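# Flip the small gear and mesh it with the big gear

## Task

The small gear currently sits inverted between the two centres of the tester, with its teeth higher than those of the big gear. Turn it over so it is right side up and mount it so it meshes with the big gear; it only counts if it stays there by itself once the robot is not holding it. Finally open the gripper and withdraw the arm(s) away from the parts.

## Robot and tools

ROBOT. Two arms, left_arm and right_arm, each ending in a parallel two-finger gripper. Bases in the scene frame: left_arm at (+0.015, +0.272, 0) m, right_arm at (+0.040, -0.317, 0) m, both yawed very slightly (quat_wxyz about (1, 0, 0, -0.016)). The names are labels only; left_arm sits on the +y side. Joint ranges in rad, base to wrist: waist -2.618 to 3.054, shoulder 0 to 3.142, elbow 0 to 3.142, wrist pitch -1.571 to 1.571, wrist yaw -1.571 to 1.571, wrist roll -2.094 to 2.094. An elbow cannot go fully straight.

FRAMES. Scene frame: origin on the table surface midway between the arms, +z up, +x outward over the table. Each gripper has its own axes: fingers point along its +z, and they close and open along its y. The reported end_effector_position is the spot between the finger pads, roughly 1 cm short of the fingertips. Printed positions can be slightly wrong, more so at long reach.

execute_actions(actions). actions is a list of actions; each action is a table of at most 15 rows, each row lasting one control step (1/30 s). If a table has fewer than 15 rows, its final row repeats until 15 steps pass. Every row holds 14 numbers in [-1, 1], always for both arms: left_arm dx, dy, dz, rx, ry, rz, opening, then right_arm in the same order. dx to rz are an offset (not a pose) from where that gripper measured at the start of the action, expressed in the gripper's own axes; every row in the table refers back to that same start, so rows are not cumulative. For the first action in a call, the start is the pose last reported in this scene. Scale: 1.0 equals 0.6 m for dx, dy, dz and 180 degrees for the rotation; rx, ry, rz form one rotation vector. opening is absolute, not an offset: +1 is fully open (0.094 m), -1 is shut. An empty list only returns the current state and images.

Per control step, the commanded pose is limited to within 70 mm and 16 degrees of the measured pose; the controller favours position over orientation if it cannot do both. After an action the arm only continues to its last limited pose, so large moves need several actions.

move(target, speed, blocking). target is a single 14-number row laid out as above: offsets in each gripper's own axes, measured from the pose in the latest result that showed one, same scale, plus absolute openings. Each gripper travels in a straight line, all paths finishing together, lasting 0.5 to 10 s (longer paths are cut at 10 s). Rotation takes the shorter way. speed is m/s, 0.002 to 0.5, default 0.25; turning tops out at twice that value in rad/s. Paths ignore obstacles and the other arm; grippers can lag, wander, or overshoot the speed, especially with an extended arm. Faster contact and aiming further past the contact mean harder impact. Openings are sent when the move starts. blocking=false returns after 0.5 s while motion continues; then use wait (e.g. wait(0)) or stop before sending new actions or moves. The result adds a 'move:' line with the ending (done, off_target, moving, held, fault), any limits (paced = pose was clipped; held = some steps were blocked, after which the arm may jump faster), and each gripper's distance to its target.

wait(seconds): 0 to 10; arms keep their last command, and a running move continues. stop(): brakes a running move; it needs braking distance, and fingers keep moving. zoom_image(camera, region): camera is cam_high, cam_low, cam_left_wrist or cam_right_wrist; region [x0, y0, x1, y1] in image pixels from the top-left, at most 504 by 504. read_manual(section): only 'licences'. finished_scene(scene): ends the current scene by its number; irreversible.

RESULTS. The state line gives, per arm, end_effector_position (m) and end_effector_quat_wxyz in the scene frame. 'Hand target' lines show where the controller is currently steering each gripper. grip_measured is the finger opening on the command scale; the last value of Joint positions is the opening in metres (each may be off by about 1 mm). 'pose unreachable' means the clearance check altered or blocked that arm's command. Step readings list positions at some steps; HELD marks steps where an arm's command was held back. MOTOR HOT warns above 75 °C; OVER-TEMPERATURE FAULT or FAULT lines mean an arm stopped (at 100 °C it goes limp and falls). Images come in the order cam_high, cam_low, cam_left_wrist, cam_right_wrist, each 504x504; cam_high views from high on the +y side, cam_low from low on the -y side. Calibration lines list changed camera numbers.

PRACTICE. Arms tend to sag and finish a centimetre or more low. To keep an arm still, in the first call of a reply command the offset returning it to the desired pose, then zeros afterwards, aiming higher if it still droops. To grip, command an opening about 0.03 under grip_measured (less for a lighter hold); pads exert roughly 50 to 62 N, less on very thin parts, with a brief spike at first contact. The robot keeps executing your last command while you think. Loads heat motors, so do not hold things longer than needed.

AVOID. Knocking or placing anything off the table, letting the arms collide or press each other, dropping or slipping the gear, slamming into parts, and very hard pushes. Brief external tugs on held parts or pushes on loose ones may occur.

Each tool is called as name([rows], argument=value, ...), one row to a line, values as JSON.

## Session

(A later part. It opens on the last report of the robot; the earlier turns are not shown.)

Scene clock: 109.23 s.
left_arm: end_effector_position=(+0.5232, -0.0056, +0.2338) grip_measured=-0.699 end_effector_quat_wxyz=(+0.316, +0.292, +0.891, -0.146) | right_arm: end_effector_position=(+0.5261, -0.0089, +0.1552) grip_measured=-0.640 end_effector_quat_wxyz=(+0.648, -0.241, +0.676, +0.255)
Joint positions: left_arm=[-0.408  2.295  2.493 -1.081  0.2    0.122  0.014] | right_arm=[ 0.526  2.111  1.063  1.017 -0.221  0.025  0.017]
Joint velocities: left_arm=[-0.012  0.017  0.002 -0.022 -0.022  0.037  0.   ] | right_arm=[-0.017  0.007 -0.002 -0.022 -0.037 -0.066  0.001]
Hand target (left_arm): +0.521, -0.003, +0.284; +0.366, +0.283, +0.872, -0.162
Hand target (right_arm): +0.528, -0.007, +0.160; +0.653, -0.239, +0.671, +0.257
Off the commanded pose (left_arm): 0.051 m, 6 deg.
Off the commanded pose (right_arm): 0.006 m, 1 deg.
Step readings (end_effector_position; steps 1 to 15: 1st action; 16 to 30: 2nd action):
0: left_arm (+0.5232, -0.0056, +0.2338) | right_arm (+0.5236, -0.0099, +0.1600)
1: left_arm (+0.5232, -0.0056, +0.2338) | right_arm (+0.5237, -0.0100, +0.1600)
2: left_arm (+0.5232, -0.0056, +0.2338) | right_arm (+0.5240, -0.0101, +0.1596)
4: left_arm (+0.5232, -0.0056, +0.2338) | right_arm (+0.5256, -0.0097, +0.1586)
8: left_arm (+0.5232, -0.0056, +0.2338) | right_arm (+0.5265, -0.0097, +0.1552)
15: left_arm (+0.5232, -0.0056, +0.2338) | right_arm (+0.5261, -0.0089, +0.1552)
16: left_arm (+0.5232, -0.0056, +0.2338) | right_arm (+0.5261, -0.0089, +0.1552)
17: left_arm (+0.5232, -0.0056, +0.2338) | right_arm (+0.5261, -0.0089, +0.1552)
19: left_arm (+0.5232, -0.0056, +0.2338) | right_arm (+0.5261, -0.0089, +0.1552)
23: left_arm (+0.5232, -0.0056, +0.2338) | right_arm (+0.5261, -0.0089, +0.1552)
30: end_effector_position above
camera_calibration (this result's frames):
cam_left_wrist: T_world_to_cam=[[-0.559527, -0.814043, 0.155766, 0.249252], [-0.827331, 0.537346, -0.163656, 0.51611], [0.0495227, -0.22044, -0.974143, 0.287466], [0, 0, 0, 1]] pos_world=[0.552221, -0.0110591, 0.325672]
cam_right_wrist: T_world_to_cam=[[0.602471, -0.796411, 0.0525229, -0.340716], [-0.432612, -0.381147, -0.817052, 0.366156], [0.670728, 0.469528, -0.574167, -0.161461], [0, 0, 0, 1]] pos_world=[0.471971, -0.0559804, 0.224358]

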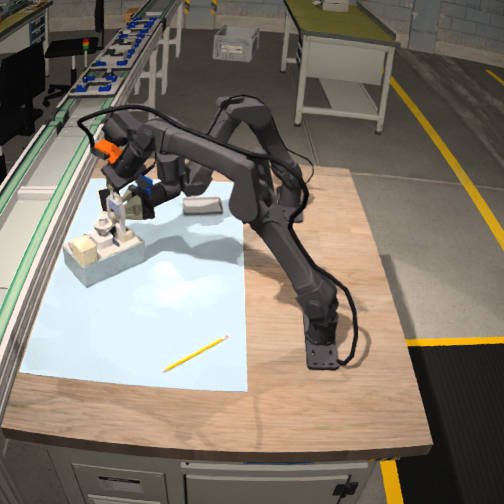

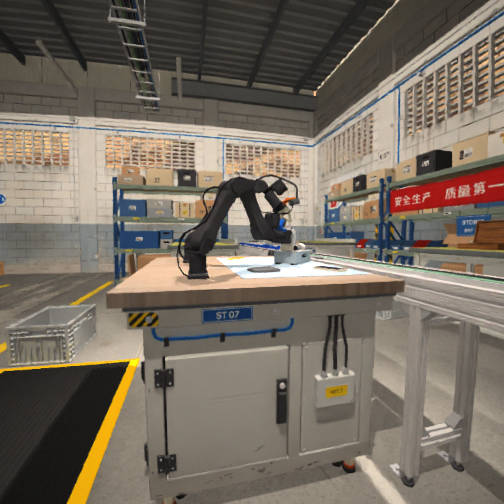

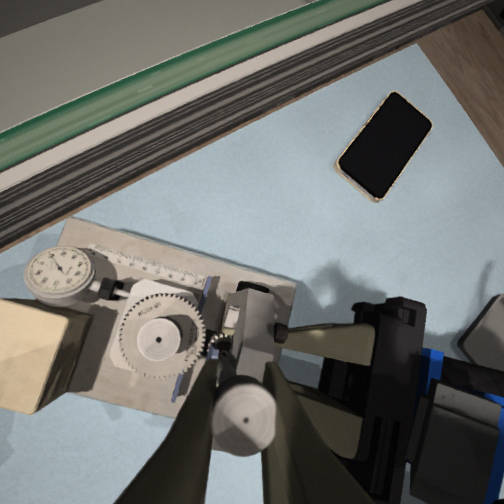

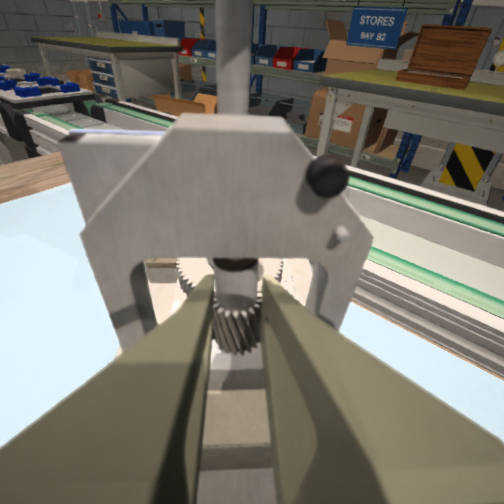

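execute_actions([
  [[-0.055,-0.006,-0.065,0,-0.036,0,-0.73,-0.012,0.007,0.006,-0.008,-0.008,0,-0.67]],
  [[-0.055,-0.006,-0.065,0,-0.036,0,-0.73,-0.008,0,0.005,0,-0.005,0,-0.67]],
])

zoom_image(camera="cam_left_wrist", region=[100,240,300,440])

Scene clock: 110.47 s.
left_arm: end_effector_position=(+0.5232, -0.0056, +0.2338) grip_measured=-0.699 end_effector_quat_wxyz=(+0.316, +0.292, +0.891, -0.146) | right_arm: end_effector_position=(+0.5258, -0.0086, +0.1552) grip_measured=-0.640 end_effector_quat_wxyz=(+0.648, -0.242, +0.676, +0.255)
Joint positions: left_arm=[-0.408  2.295  2.493 -1.081  0.2    0.122  0.014] | right_arm=[ 0.526  2.111  1.063  1.017 -0.224  0.025  0.017]
Joint velocities: left_arm=[-0.002 -0.002 -0.002  0.081 -0.007  0.125 -0.   ] | right_arm=[ 0.007  0.002  0.007 -0.022 -0.007 -0.037 -0.001]
Hand target (left_arm): +0.521, -0.003, +0.284; +0.366, +0.283, +0.872, -0.162
Hand target (right_arm): +0.528, -0.007, +0.160; +0.653, -0.240, +0.670, +0.258
Off the commanded pose (left_arm): 0.051 m, 6 deg.
Off the commanded pose (right_arm): 0.006 m, 1 deg.
Step readings (end_effector_position; steps 1 to 15: 1st action; 16 to 30: 2nd action):
0: left_arm (+0.5232, -0.0056, +0.2338) | right_arm (+0.5261, -0.0089, +0.1552)
1: left_arm (+0.5232, -0.0056, +0.2338) | right_arm (+0.5260, -0.0088, +0.1552)
2: left_arm (+0.5232, -0.0056, +0.2338) | right_arm (+0.5259, -0.0086, +0.1552)
4: left_arm (+0.5232, -0.0056, +0.2338) | right_arm (+0.5258, -0.0085, +0.1552)
8: left_arm (+0.5232, -0.0056, +0.2338) | right_arm (+0.5258, -0.0085, +0.1552)
15: left_arm (+0.5232, -0.0056, +0.2338) | right_arm (+0.5258, -0.0085, +0.1552)
16: left_arm (+0.5232, -0.0056, +0.2338) | right_arm (+0.5258, -0.0085, +0.1552)
17: left_arm (+0.5232, -0.0056, +0.2338) | right_arm (+0.5258, -0.0086, +0.1552)
19: left_arm (+0.5232, -0.0056, +0.2338) | right_arm (+0.5258, -0.0086, +0.1552)
23: left_arm (+0.5232, -0.0056, +0.2338) | right_arm (+0.5258, -0.0086, +0.1552)
30: end_effector_position above
camera_calibration (this result's frames):
cam_left_wrist: T_world_to_cam=[[-0.559527, -0.814043, 0.155766, 0.249252], [-0.827331, 0.537346, -0.163656, 0.51611], [0.0495227, -0.22044, -0.974143, 0.287466], [0, 0, 0, 1]] pos_world=[0.552221, -0.0110591, 0.325672]
cam_right_wrist: T_world_to_cam=[[0.604293, -0.795034, 0.0524538, -0.341246], [-0.431766, -0.382086, -0.817061, 0.365708], [0.669633, 0.471097, -0.57416, -0.160836], [0, 0, 0, 1]] pos_world=[0.471813, -0.0558011, 0.22436]

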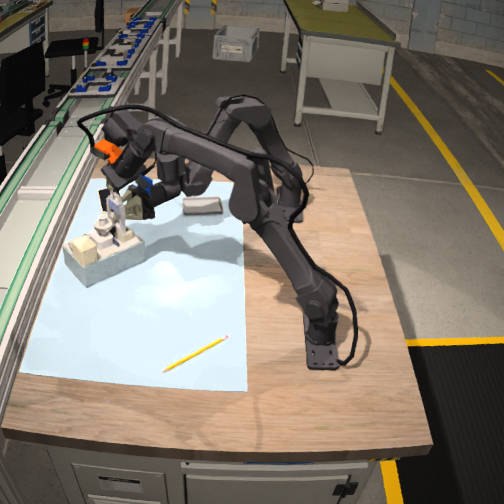

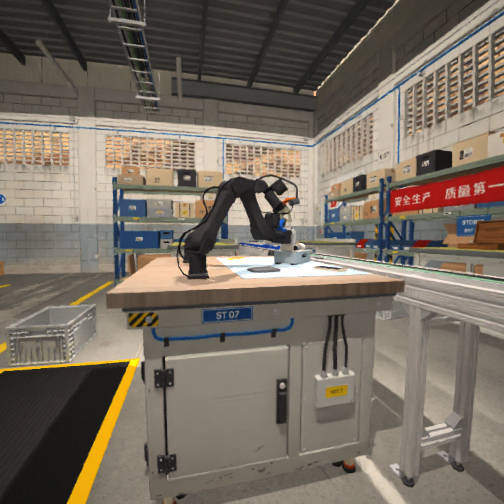

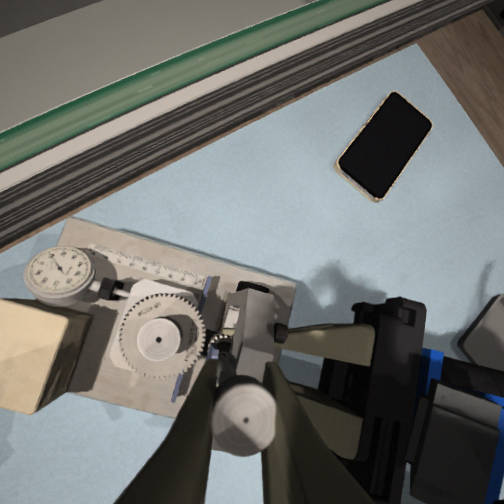

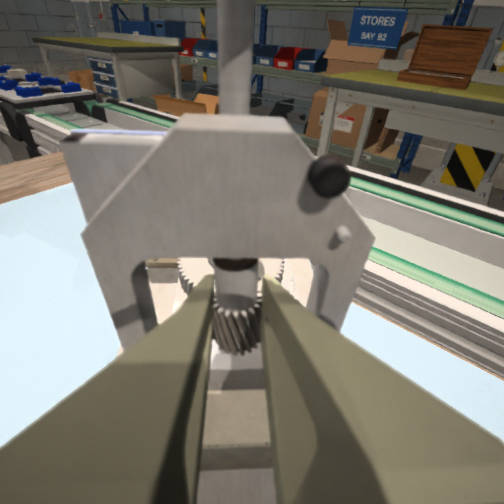

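Region (100, 240, 300, 440) of cam_left_wrist's 504x504 image, scaled by 2.520, with more detail than that image has.

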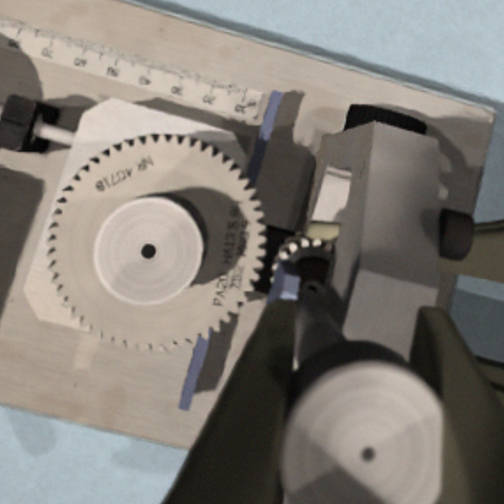

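execute_actions([
  [[-0.035,-0.004,-0.042,0,-0.025,0,-0.73,-0.006,0,0.003,0,-0.004,0,-0.67]],
  [[-0.025,-0.003,-0.03,0,-0.02,0,-0.73,-0.006,0,0.003,0,-0.004,0,-0.67]],
  [[-0.018,-0.002,-0.02,0,-0.015,0,-0.73,-0.006,0,0.003,0,-0.004,0,-0.67]],
  [[-0.01,-0.001,-0.012,0,-0.01,0,-0.73,-0.006,0,0.003,0,-0.004,0,-0.67]],
])

Scene clock: 112.73 s.
left_arm: end_effector_position=(+0.5235, -0.0060, +0.2191) grip_measured=-0.699 end_effector_quat_wxyz=(+0.309, +0.297, +0.892, -0.145) | right_arm: end_effector_position=(+0.5261, -0.0088, +0.1552) grip_measured=-0.640 end_effector_quat_wxyz=(+0.648, -0.241, +0.676, +0.255)
Joint positions: left_arm=[-0.408  2.279  2.41  -1.03   0.202  0.131  0.014] | right_arm=[ 0.526  2.111  1.063  1.017 -0.222  0.025  0.017]
Joint velocities: left_arm=[ 0.017 -0.007 -0.017 -0.007 -0.051 -0.022 -0.   ] | right_arm=[ 0.012 -0.012  0.007 -0.051  0.037  0.022  0.   ]
Hand target (left_arm): +0.524, -0.006, +0.229; +0.321, +0.294, +0.888, -0.149
Hand target (right_arm): +0.527, -0.008, +0.159; +0.652, -0.239, +0.672, +0.256
Off the commanded pose (left_arm): 0.010 m, 2 deg.
Off the commanded pose (right_arm): 0.004 m, 1 deg.
Step readings (end_effector_position; steps 1 to 15: 1st action; 16 to 30: 2nd action; 31 to 45: 3rd action; 46 to 60: 4th action):
0: left_arm (+0.5232, -0.0056, +0.2338) | right_arm (+0.5258, -0.0086, +0.1552)
1: left_arm (+0.5232, -0.0056, +0.2330) | right_arm (+0.5258, -0.0086, +0.1552)
2: left_arm (+0.5232, -0.0056, +0.2320) | right_arm (+0.5258, -0.0086, +0.1552)
4: left_arm (+0.5231, -0.0056, +0.2295) | right_arm (+0.5258, -0.0086, +0.1552)
8: left_arm (+0.5232, -0.0056, +0.2276) | right_arm (+0.5258, -0.0086, +0.1552)
15: left_arm (+0.5231, -0.0056, +0.2274) | right_arm (+0.5258, -0.0086, +0.1552)
16: left_arm (+0.5233, -0.0057, +0.2258) | right_arm (+0.5258, -0.0086, +0.1552)
17: left_arm (+0.5233, -0.0057, +0.2242) | right_arm (+0.5258, -0.0086, +0.1552)
19: left_arm (+0.5233, -0.0060, +0.2204) | right_arm (+0.5260, -0.0087, +0.1553)
23: left_arm (+0.5233, -0.0060, +0.2199) | right_arm (+0.5261, -0.0088, +0.1552)
30: left_arm (+0.5233, -0.0060, +0.2199) | right_arm (+0.5261, -0.0088, +0.1552)
31: left_arm (+0.5233, -0.0060, +0.2192) | right_arm (+0.5261, -0.0088, +0.1552)
32: left_arm (+0.5233, -0.0060, +0.2193) | right_arm (+0.5261, -0.0088, +0.1552)
34: left_arm (+0.5234, -0.0060, +0.2194) | right_arm (+0.5261, -0.0088, +0.1552)
38: left_arm (+0.5234, -0.0060, +0.2194) | right_arm (+0.5261, -0.0088, +0.1552)
45: left_arm (+0.5234, -0.0060, +0.2193) | right_arm (+0.5261, -0.0088, +0.1552)
46: left_arm (+0.5234, -0.0060, +0.2190) | right_arm (+0.5261, -0.0088, +0.1552)
47: left_arm (+0.5234, -0.0060, +0.2191) | right_arm (+0.5261, -0.0088, +0.1552)
49: left_arm (+0.5235, -0.0060, +0.2189) | right_arm (+0.5261, -0.0088, +0.1552)
53: left_arm (+0.5235, -0.0061, +0.2191) | right_arm (+0.5261, -0.0088, +0.1552)
60: end_effector_position above
camera_calibration (this result's frames):
cam_left_wrist: T_world_to_cam=[[-0.564446, -0.811066, 0.153534, 0.254429], [-0.824588, 0.545408, -0.150281, 0.509828], [0.0381491, -0.211428, -0.976649, 0.279596], [0, 0, 0, 1]] pos_world=[0.553344, -0.012591, 0.310621]
cam_right_wrist: T_world_to_cam=[[0.602775, -0.796182, 0.0525114, -0.340805], [-0.432471, -0.381304, -0.817053, 0.366081], [0.670546, 0.46979, -0.574166, -0.161357], [0, 0, 0, 1]] pos_world=[0.471945, -0.0559505, 0.224359]

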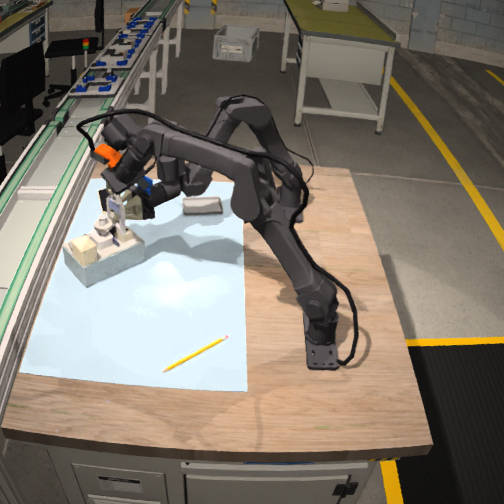

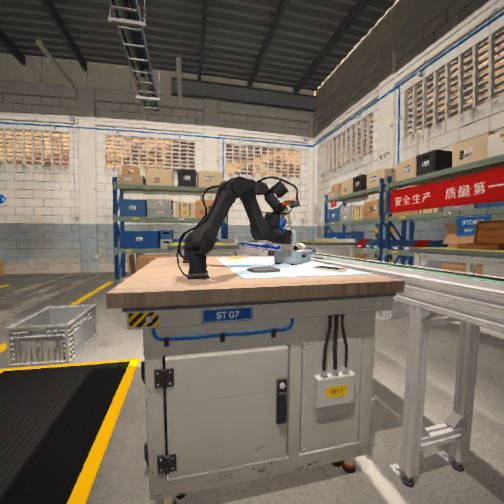

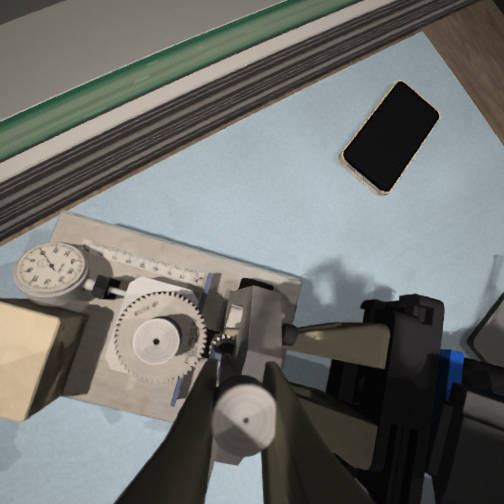

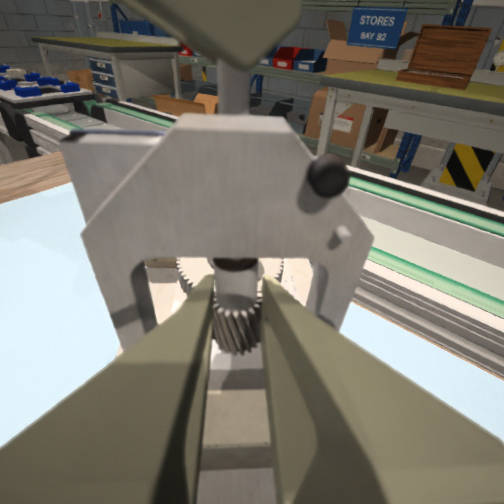

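execute_actions([
  [[-0.006,-0.001,-0.008,0,-0.008,0,-0.73,-0.008,0,0.003,0,-0.005,0,-0.63]],
  [[-0.006,-0.001,-0.008,0,-0.008,0,-0.73,-0.008,0,0.003,0,-0.005,0,-0.6]],
])

zoom_image(camera="cam_left_wrist", region=[100,240,300,440])

Scene clock: 113.90 s.
left_arm: end_effector_position=(+0.5238, -0.0062, +0.2187) grip_measured=-0.699 end_effector_quat_wxyz=(+0.316, +0.297, +0.889, -0.145) | right_arm: end_effector_position=(+0.5261, -0.0088, +0.1552) grip_measured=-0.601 end_effector_quat_wxyz=(+0.648, -0.241, +0.676, +0.255)
Joint positions: left_arm=[-0.408  2.255  2.358 -0.988  0.202  0.132  0.014] | right_arm=[ 0.526  2.111  1.063  1.017 -0.222  0.025  0.019]
Joint velocities: left_arm=[-0.012 -0.022 -0.002 -0.007 -0.051 -0.007 -0.001] | right_arm=[-0.002  0.017 -0.012 -0.037 -0.007  0.037 -0.001]
Hand target (left_arm): +0.523, -0.006, +0.225; +0.324, +0.295, +0.887, -0.148
Hand target (right_arm): +0.528, -0.008, +0.160; +0.653, -0.239, +0.671, +0.257
Off the commanded pose (left_arm): 0.006 m, 1 deg.
Off the commanded pose (right_arm): 0.005 m, 1 deg.
Step readings (end_effector_position; steps 1 to 15: 1st action; 16 to 30: 2nd action):
0: left_arm (+0.5235, -0.0060, +0.2191) | right_arm (+0.5261, -0.0088, +0.1552)
1: left_arm (+0.5234, -0.0060, +0.2188) | right_arm (+0.5261, -0.0088, +0.1552)
2: left_arm (+0.5235, -0.0061, +0.2187) | right_arm (+0.5261, -0.0088, +0.1552)
4: left_arm (+0.5236, -0.0061, +0.2188) | right_arm (+0.5261, -0.0088, +0.1552)
8: left_arm (+0.5236, -0.0061, +0.2188) | right_arm (+0.5261, -0.0088, +0.1552)
15: left_arm (+0.5237, -0.0061, +0.2189) | right_arm (+0.5261, -0.0088, +0.1552)
16: left_arm (+0.5236, -0.0061, +0.2186) | right_arm (+0.5261, -0.0088, +0.1552)
17: left_arm (+0.5236, -0.0061, +0.2188) | right_arm (+0.5261, -0.0088, +0.1552)
19: left_arm (+0.5237, -0.0061, +0.2187) | right_arm (+0.5261, -0.0088, +0.1552)
23: left_arm (+0.5238, -0.0062, +0.2188) | right_arm (+0.5261, -0.0088, +0.1552)
30: end_effector_position above
camera_calibration (this result's frames):
cam_left_wrist: T_world_to_cam=[[-0.56691, -0.809875, 0.150713, 0.256463], [-0.822211, 0.544996, -0.164159, 0.51186], [0.05081, -0.216981, -0.974853, 0.272076], [0, 0, 0, 1]] pos_world=[0.552424, -0.0122234, 0.310608]
cam_right_wrist: T_world_to_cam=[[0.602775, -0.796182, 0.0525114, -0.340805], [-0.432471, -0.381304, -0.817053, 0.366081], [0.670546, 0.46979, -0.574166, -0.161357], [0, 0, 0, 1]] pos_world=[0.471945, -0.0559505, 0.224359]

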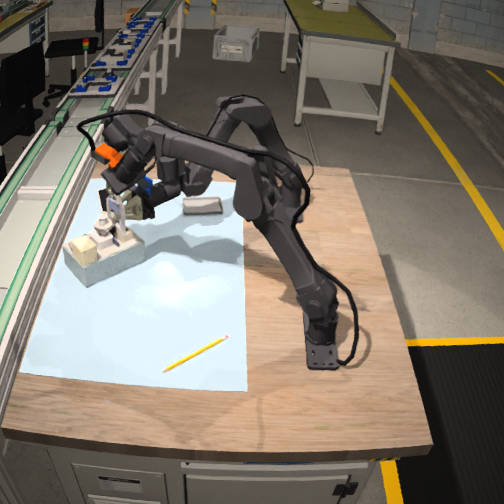

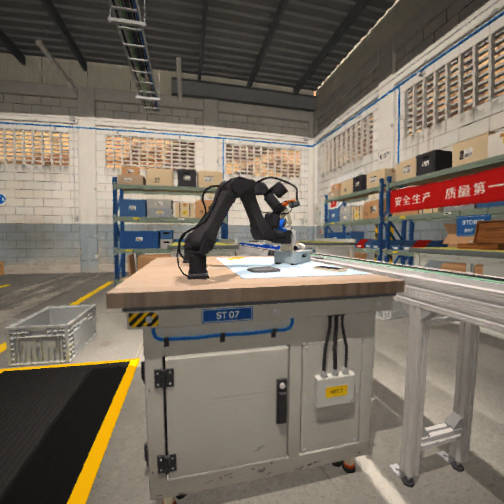

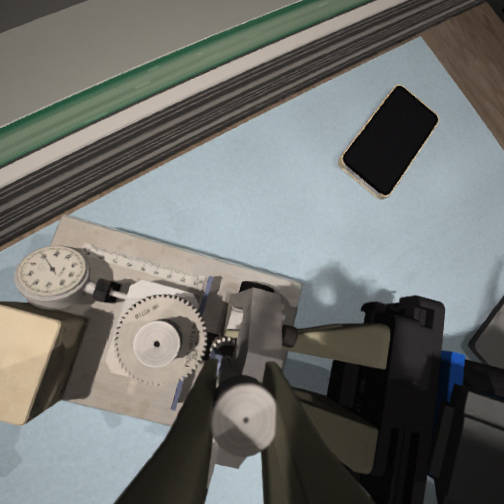

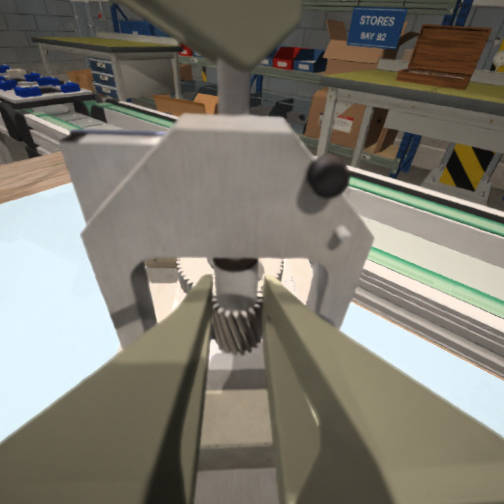

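Region (100, 240, 300, 440) of cam_left_wrist's 504x504 image, scaled by 2.520, with more detail than that image has.

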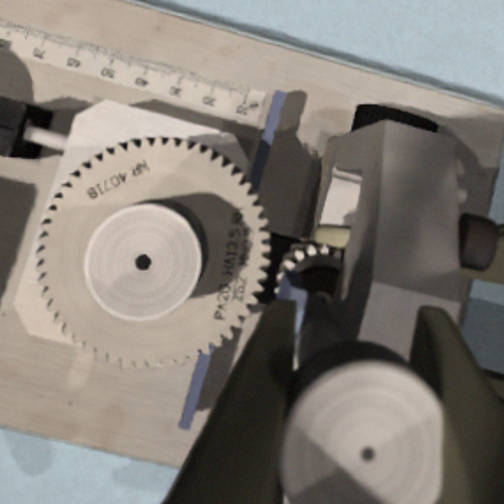

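execute_actions([
  [[-0.008,0,-0.005,0,-0.008,0,-0.15,-0.008,0,0.003,0,-0.005,0,-0.4]],
])

move(target=[-0.03,0,-0.1,0,-0.01,0,-0.15,-0.012,0,-0.11,0,-0.005,0,-0.4], speed=0.08)

zoom_image(camera="cam_left_wrist", region=[40,160,300,420])

zoom_image(camera="cam_right_wrist", region=[140,80,360,300])

Scene clock: 114.63 s.
left_arm: end_effector_position=(+0.5230, -0.0059, +0.2129) grip_measured=-0.153 end_effector_quat_wxyz=(+0.311, +0.297, +0.891, -0.145) | right_arm: end_effector_position=(+0.5261, -0.0088, +0.1552) grip_measured=-0.403 end_effector_quat_wxyz=(+0.648, -0.241, +0.676, +0.255)
Joint positions: left_arm=[-0.408  2.255  2.341 -0.982  0.202  0.132  0.04 ] | right_arm=[ 0.526  2.111  1.063  1.017 -0.222  0.025  0.028]
Joint velocities: left_arm=[ 0.012 -0.012 -0.017 -0.007  0.081  0.007 -0.   ] | right_arm=[-0.002 -0.027 -0.002  0.022  0.022 -0.022 -0.   ]
Hand target (left_arm): +0.525, -0.007, +0.224; +0.327, +0.295, +0.885, -0.149
Hand target (right_arm): +0.528, -0.008, +0.160; +0.653, -0.239, +0.671, +0.257
Off the commanded pose (left_arm): 0.012 m, 2 deg.
Off the commanded pose (right_arm): 0.005 m, 1 deg.
Step readings (end_effector_position):
0: left_arm (+0.5238, -0.0062, +0.2187) | right_arm (+0.5261, -0.0088, +0.1552)
1: left_arm (+0.5239, -0.0063, +0.2189) | right_arm (+0.5261, -0.0088, +0.1552)
2: left_arm (+0.5242, -0.0065, +0.2188) | right_arm (+0.5261, -0.0088, +0.1552)
4: left_arm (+0.5238, -0.0063, +0.2162) | right_arm (+0.5261, -0.0088, +0.1552)
8: left_arm (+0.5230, -0.0059, +0.2128) | right_arm (+0.5261, -0.0088, +0.1552)
15: end_effector_position above
camera_calibration (this result's frames):
cam_left_wrist: T_world_to_cam=[[-0.565514, -0.81044, 0.152905, 0.25595], [-0.823741, 0.545926, -0.153019, 0.508598], [0.040538, -0.212488, -0.976322, 0.272189], [0, 0, 0, 1]] pos_world=[0.552663, -0.0123873, 0.304433]
cam_right_wrist: T_world_to_cam=[[0.602775, -0.796182, 0.0525114, -0.340805], [-0.432471, -0.381304, -0.817053, 0.366081], [0.670546, 0.46979, -0.574166, -0.161357], [0, 0, 0, 1]] pos_world=[0.471945, -0.0559505, 0.224359]

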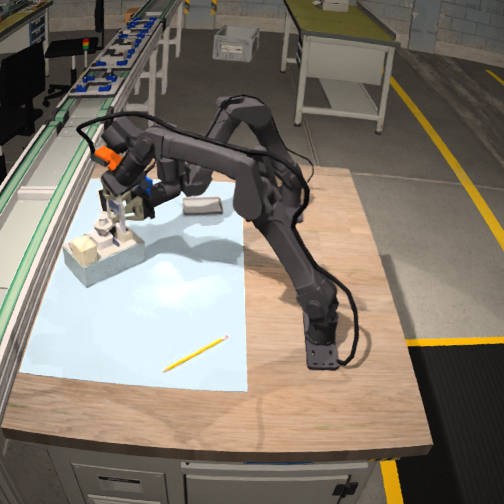

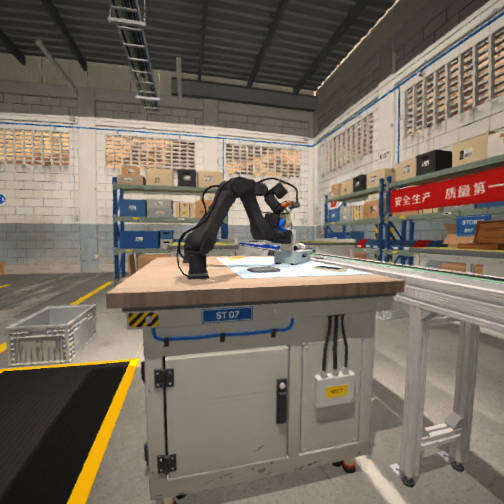

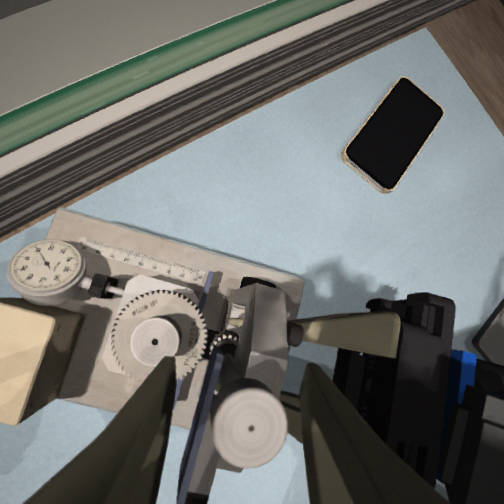

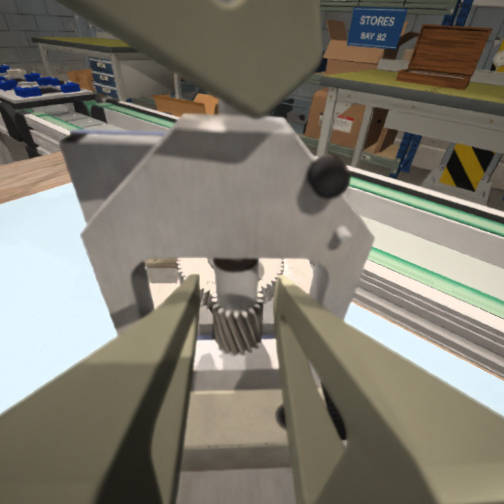

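Scene clock: 116.03 s.
left_arm: end_effector_position=(+0.5070, +0.0102, +0.2486) grip_measured=-0.153 end_effector_quat_wxyz=(+0.306, +0.294, +0.894, -0.144) | right_arm: end_effector_position=(+0.4786, -0.0463, +0.1547) grip_measured=-0.403 end_effector_quat_wxyz=(+0.645, -0.242, +0.679, +0.256)
Joint positions: left_arm=[-0.392  2.229  2.458 -1.137  0.21   0.139  0.04 ] | right_arm=[ 0.494  1.947  0.792  1.116 -0.257  0.025  0.028]
Joint velocities: left_arm=[ 0.007 -0.017 -0.002 -0.007 -0.022 -0.037 -0.001] | right_arm=[ 0.012  0.017 -0.007 -0.037  0.022  0.007  0.001]
Hand target (left_arm): +0.506, +0.014, +0.269; +0.325, +0.295, +0.886, -0.149
Hand target (right_arm): +0.477, -0.052, +0.165; +0.654, -0.240, +0.671, +0.256
Off the commanded pose (left_arm): 0.022 m, 2 deg.
Off the commanded pose (right_arm): 0.012 m, 1 deg.
move: off_target (left_arm, right_arm)
camera_calibration (this result's frames):
cam_left_wrist: T_world_to_cam=[[-0.558969, -0.814159, 0.157159, 0.250084], [-0.828614, 0.541397, -0.142438, 0.491953], [0.0308817, -0.209842, -0.977248, 0.316246], [0, 0, 0, 1]] pos_world=[0.537662, 0.00362765, 0.339821]
cam_right_wrist: T_world_to_cam=[[0.605612, -0.794199, 0.0498163, -0.342834], [-0.438112, -0.385031, -0.812286, 0.332654], [0.664298, 0.470105, -0.581128, -0.108133], [0, 0, 0, 1]] pos_world=[0.425197, -0.0933627, 0.22445]

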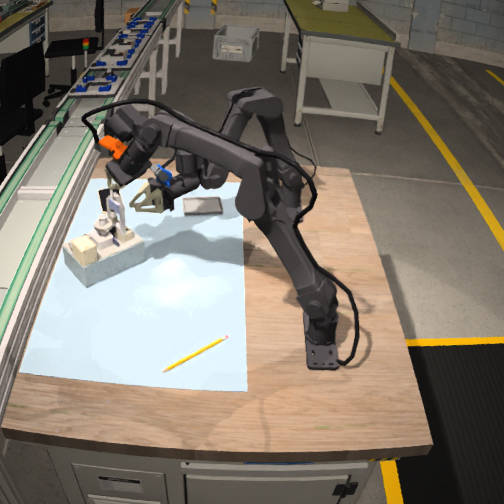

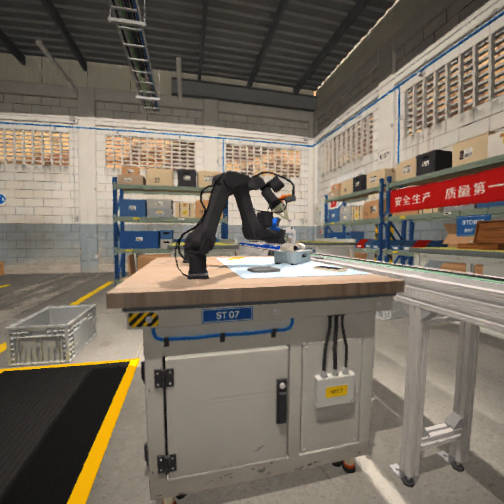

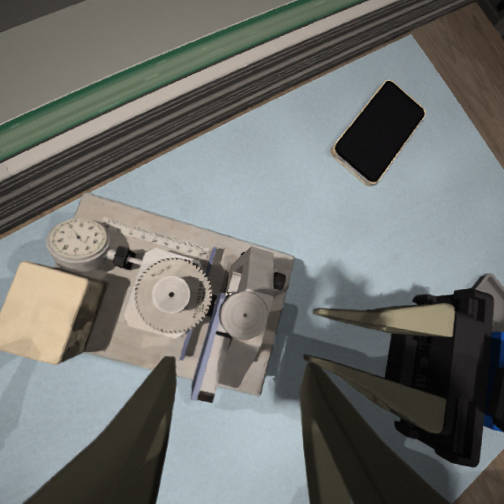

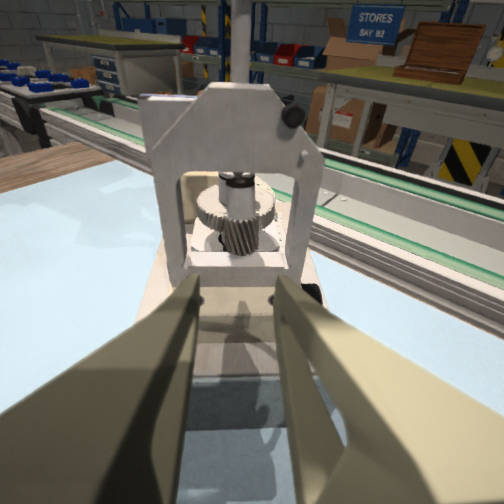

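Region (40, 160, 300, 420) of cam_left_wrist's 504x504 image, scaled by 1.938, with more detail than that image has.

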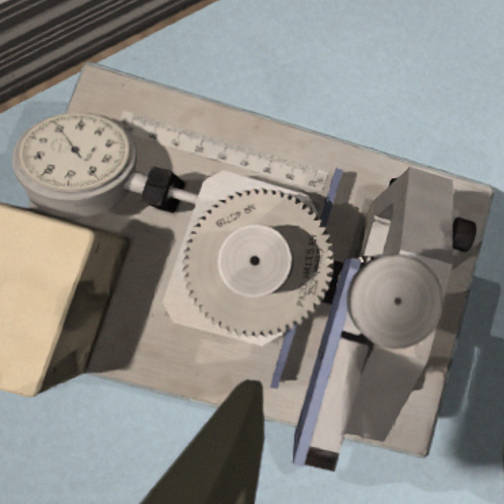

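Region (140, 80, 360, 300) of cam_right_wrist's 504x504 image, scaled by 2.291, with more detail than that image has.

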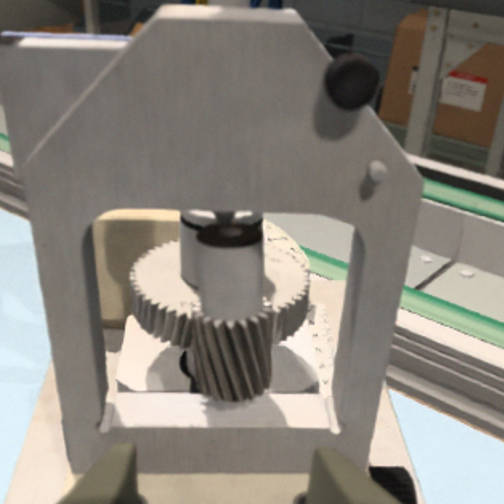

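move(target=[-0.03,0.06,-0.02,0,-0.01,0,-0.15,-0.01,0,0,0,-0.005,0,-0.4], speed=0.1)

zoom_image(camera="cam_left_wrist", region=[140,200,340,400])

Scene clock: 117.17 s.
left_arm: end_effector_position=(+0.5387, +0.0366, +0.2605) grip_measured=-0.153 end_effector_quat_wxyz=(+0.328, +0.285, +0.889, -0.144) | right_arm: end_effector_position=(+0.4786, -0.0463, +0.1548) grip_measured=-0.403 end_effector_quat_wxyz=(+0.645, -0.242, +0.678, +0.256)
Joint positions: left_arm=[-0.315  2.399  2.795 -1.271  0.249  0.181  0.04 ] | right_arm=[ 0.494  1.947  0.792  1.116 -0.257  0.025  0.028]
Joint velocities: left_arm=[-0.002  0.125  0.222 -0.168  0.066 -0.022 -0.002] | right_arm=[-0.007 -0.017 -0.022 -0.022 -0.066  0.007 -0.   ]
Hand target (left_arm): +0.534, +0.037, +0.265; +0.326, +0.290, +0.887, -0.150
Hand target (right_arm): +0.479, -0.046, +0.161; +0.650, -0.240, +0.673, +0.258
Off the commanded pose (left_arm): 0.007 m, 1 deg.
Off the commanded pose (right_arm): 0.006 m, 1 deg.
move: done
camera_calibration (this result's frames):
cam_left_wrist: T_world_to_cam=[[-0.548168, -0.822413, 0.152146, 0.283295], [-0.833164, 0.521047, -0.185333, 0.519981], [0.0731447, -0.228356, -0.970826, 0.308667], [0, 0, 0, 1]] pos_world=[0.565945, 0.032537, 0.352929]
cam_right_wrist: T_world_to_cam=[[0.605595, -0.794208, 0.0498876, -0.342843], [-0.437835, -0.384892, -0.812501, 0.332638], [0.664496, 0.470204, -0.580821, -0.10822], [0, 0, 0, 1]] pos_world=[0.425177, -0.0933729, 0.224516]

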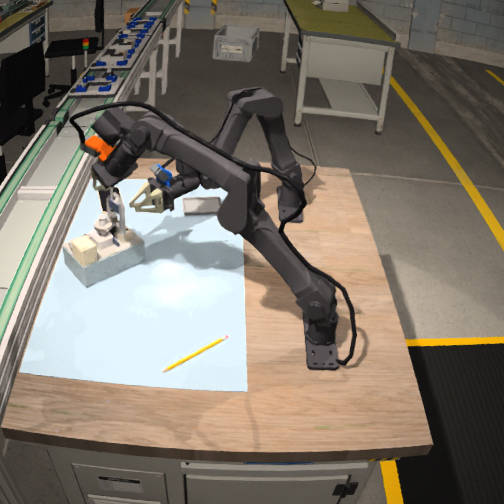

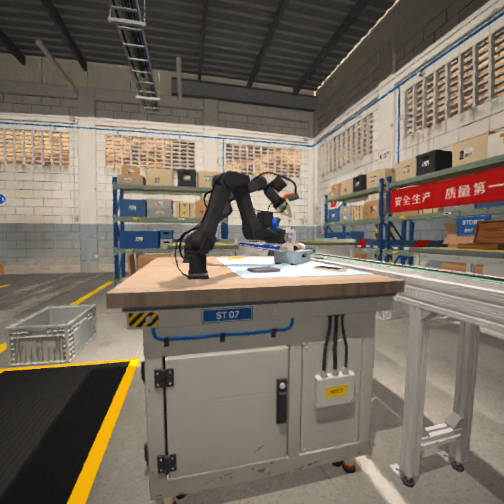

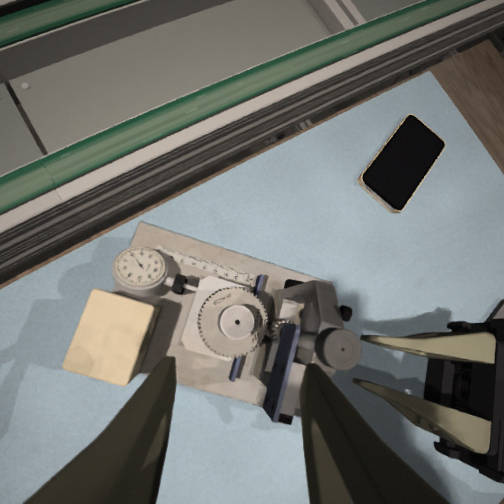

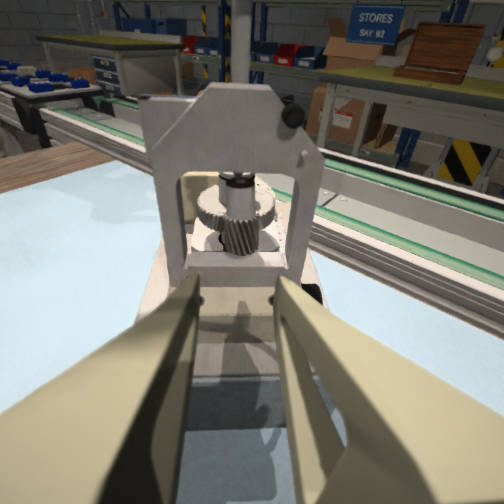

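Region (140, 200, 340, 400) of cam_left_wrist's 504x504 image, scaled by 2.520, with more detail than that image has.

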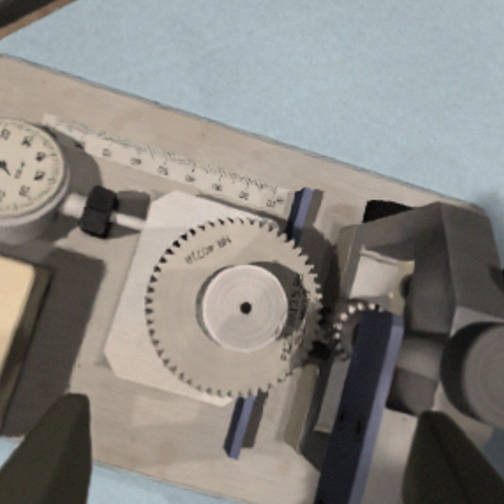

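move(target=[-0.01,0,-0.01,0,-0.005,0,-0.15,-0.072,0.006,0.045,0,-0.012,0,-1], speed=0.08)

Scene clock: 118.77 s.
left_arm: end_effector_position=(+0.5356, +0.0373, +0.2555) grip_measured=-0.153 end_effector_quat_wxyz=(+0.316, +0.285, +0.893, -0.145) | right_arm: end_effector_position=(+0.4969, -0.0317, +0.1727) grip_measured=-0.977 end_effector_quat_wxyz=(+0.642, -0.241, +0.682, +0.254)
Joint positions: left_arm=[-0.315  2.408  2.807 -1.297  0.251  0.181  0.04 ] | right_arm=[ 0.51   1.947  0.912  0.988 -0.238  0.027  0.001]
Joint velocities: left_arm=[-0.007  0.007  0.007  0.037  0.037  0.066  0.001] | right_arm=[-0.007 -0.002 -0.012 -0.022  0.037 -0.022  0.001]
Hand target (left_arm): +0.539, +0.037, +0.269; +0.336, +0.283, +0.886, -0.147
Hand target (right_arm): +0.498, -0.026, +0.197; +0.657, -0.237, +0.666, +0.261
Off the commanded pose (left_arm): 0.014 m, 2 deg.
Off the commanded pose (right_arm): 0.025 m, 3 deg.
move: off_target (left_arm, right_arm)
camera_calibration (this result's frames):
cam_left_wrist: T_world_to_cam=[[-0.546509, -0.822188, 0.159171, 0.280165], [-0.83592, 0.524066, -0.163073, 0.511777], [0.0506604, -0.222175, -0.97369, 0.316795], [0, 0, 0, 1]] pos_world=[0.564868, 0.0325265, 0.347323]
cam_right_wrist: T_world_to_cam=[[0.602904, -0.796384, 0.0477502, -0.341575], [-0.445619, -0.385793, -0.807829, 0.363841], [0.661764, 0.465765, -0.587479, -0.114466], [0, 0, 0, 1]] pos_world=[0.443821, -0.0783435, 0.242985]

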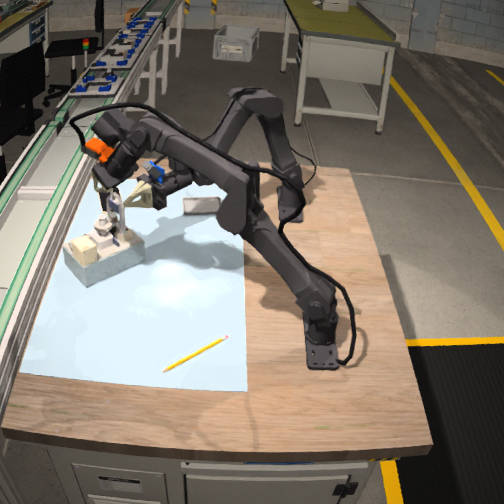

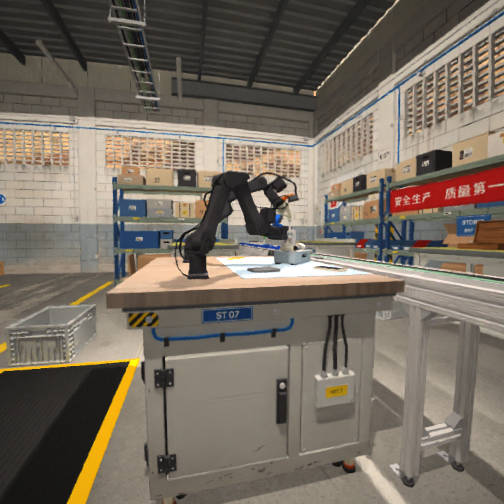

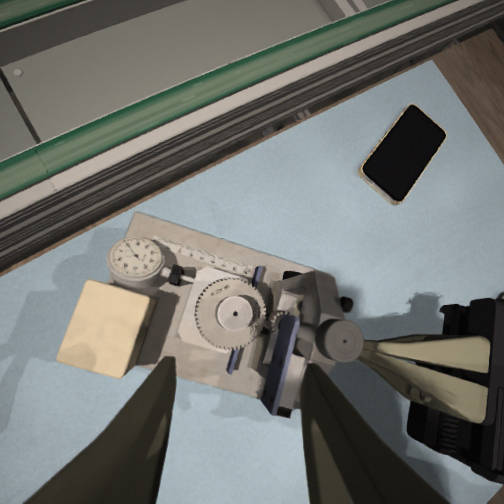

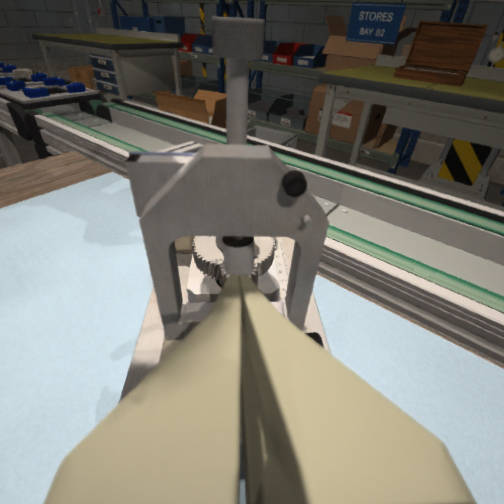

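move(target=[-0.015,0,-0.012,0,-0.008,0,-0.15,-0.03,0,0,0,-0.024,0,-1], speed=0.06)

move(target=[-0.015,0,-0.012,0,-0.008,0,-0.15,-0.025,0.006,0.04,0,-0.01,0,-1], speed=0.02)

Scene clock: 119.90 s.
left_arm: end_effector_position=(+0.5380, +0.0364, +0.2584) grip_measured=-0.153 end_effector_quat_wxyz=(+0.323, +0.284, +0.891, -0.146) | right_arm: end_effector_position=(+0.4971, -0.0316, +0.1886) grip_measured=-0.977 end_effector_quat_wxyz=(+0.664, -0.235, +0.660, +0.260)
Joint positions: left_arm=[-0.315  2.424  2.84  -1.3    0.251  0.179  0.04 ] | right_arm=[ 0.51   1.947  0.912  1.053 -0.238  0.036  0.001]
Joint velocities: left_arm=[-0.007  0.002  0.017 -0.007 -0.022 -0.037 -0.   ] | right_arm=[ 0.002 -0.002 -0.002  0.051  0.007  0.066 -0.   ]
Hand target (left_arm): +0.538, +0.037, +0.266; +0.331, +0.282, +0.888, -0.149
Hand target (right_arm): +0.498, -0.032, +0.191; +0.667, -0.231, +0.657, +0.264
Off the commanded pose (left_arm): 0.008 m, 1 deg.
Off the commanded pose (right_arm): 0.002 m, 1 deg.
move: done
camera_calibration (this result's frames):
cam_left_wrist: T_world_to_cam=[[-0.546826, -0.822298, 0.157504, 0.280924], [-0.834856, 0.521324, -0.176737, 0.517841], [0.06322, -0.228138, -0.971574, 0.312189], [0, 0, 0, 1]] pos_world=[0.566203, 0.0322621, 0.35059]
cam_right_wrist: T_world_to_cam=[[0.600259, -0.798248, 0.0498995, -0.341524], [-0.402593, -0.355469, -0.843541, 0.363118], [0.691092, 0.486254, -0.534742, -0.129206], [0, 0, 0, 1]] pos_world=[0.440485, -0.0807169, 0.254255]

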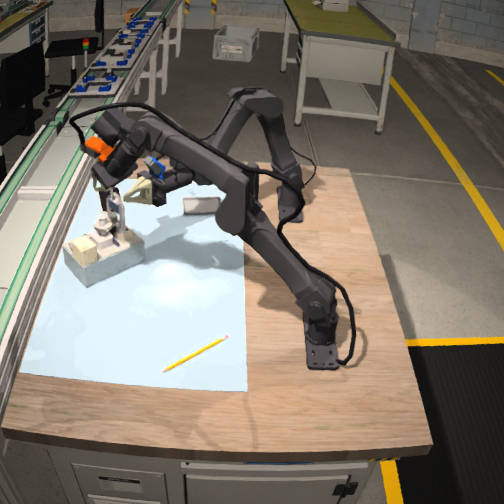

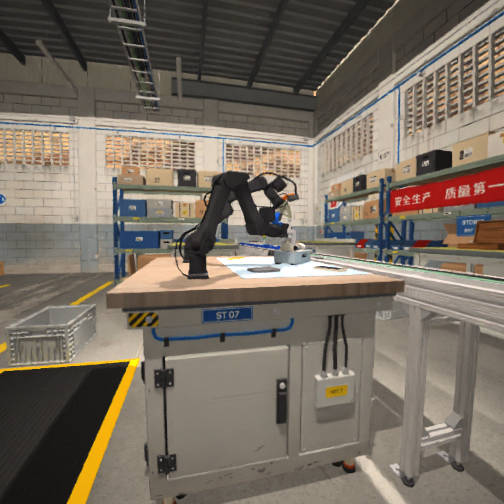

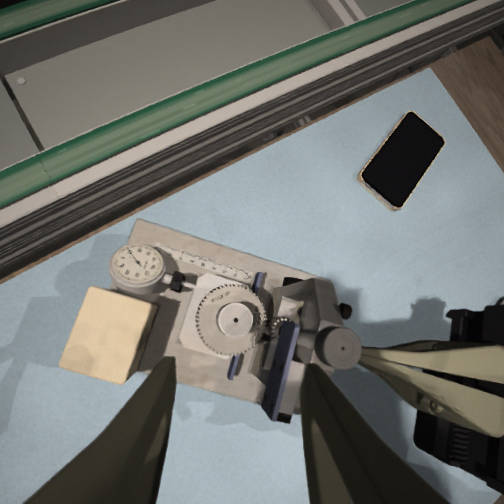

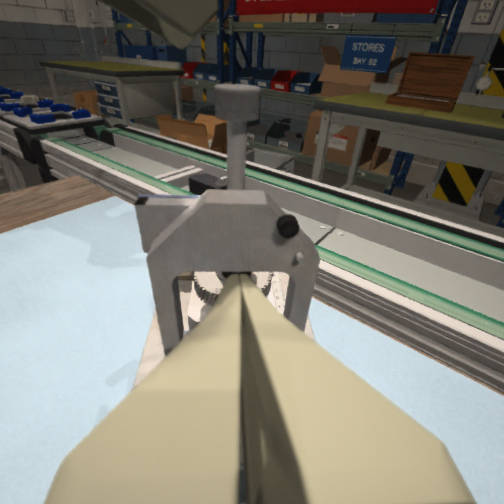

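Scene clock: 121.57 s.
left_arm: end_effector_position=(+0.5380, +0.0364, +0.2584) grip_measured=-0.153 end_effector_quat_wxyz=(+0.323, +0.283, +0.891, -0.146) | right_arm: end_effector_position=(+0.5098, -0.0211, +0.1951) grip_measured=-0.977 end_effector_quat_wxyz=(+0.669, -0.233, +0.656, +0.260)
Joint positions: left_arm=[-0.315  2.424  2.84  -1.3    0.251  0.176  0.04 ] | right_arm=[ 0.521  1.985  0.988  1.028 -0.222  0.036  0.001]
Joint velocities: left_arm=[ 0.017 -0.027 -0.017 -0.022 -0.051  0.007 -0.002] | right_arm=[ 0.027  0.012 -0.012 -0.022 -0.051 -0.037 -0.001]
Hand target (left_arm): +0.540, +0.036, +0.269; +0.338, +0.281, +0.886, -0.150
Hand target (right_arm): +0.512, -0.014, +0.204; +0.674, -0.231, +0.650, +0.264
Off the commanded pose (left_arm): 0.012 m, 1 deg.
Off the commanded pose (right_arm): 0.012 m, 1 deg.
elbow stopped short (left arm): the move would have taken joint 3 (elbow) straighter than the controller allows; a more bent joint 3 avoids this.
move: off_target (left_arm, right_arm)
camera_calibration (this result's frames):
cam_left_wrist: T_world_to_cam=[[-0.545255, -0.823056, 0.158986, 0.279724], [-0.835928, 0.519693, -0.176477, 0.51841], [0.0626263, -0.229125, -0.97138, 0.312494], [0, 0, 0, 1]] pos_world=[0.566303, 0.0324144, 0.350566]
cam_right_wrist: T_world_to_cam=[[0.595993, -0.801325, 0.0516726, -0.339383], [-0.394059, -0.34794, -0.850679, 0.374597], [0.69965, 0.486637, -0.523139, -0.146215], [0, 0, 0, 1]] pos_world=[0.452183, -0.0704654, 0.259709]

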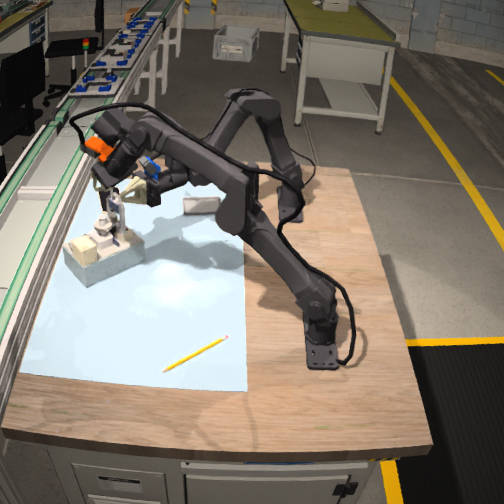

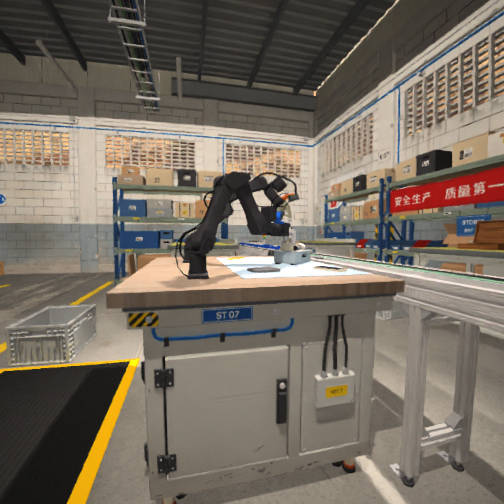

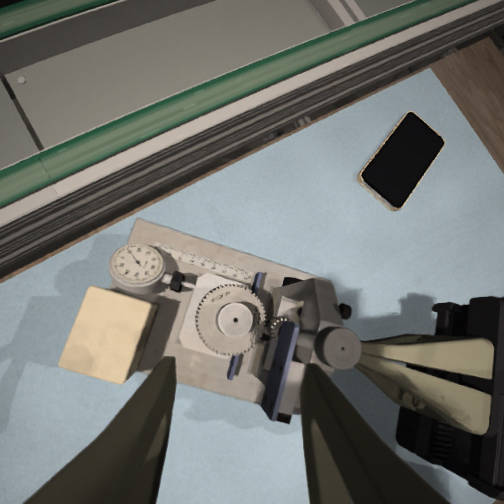

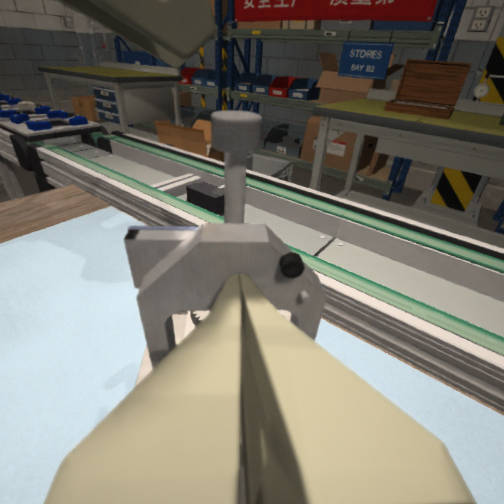

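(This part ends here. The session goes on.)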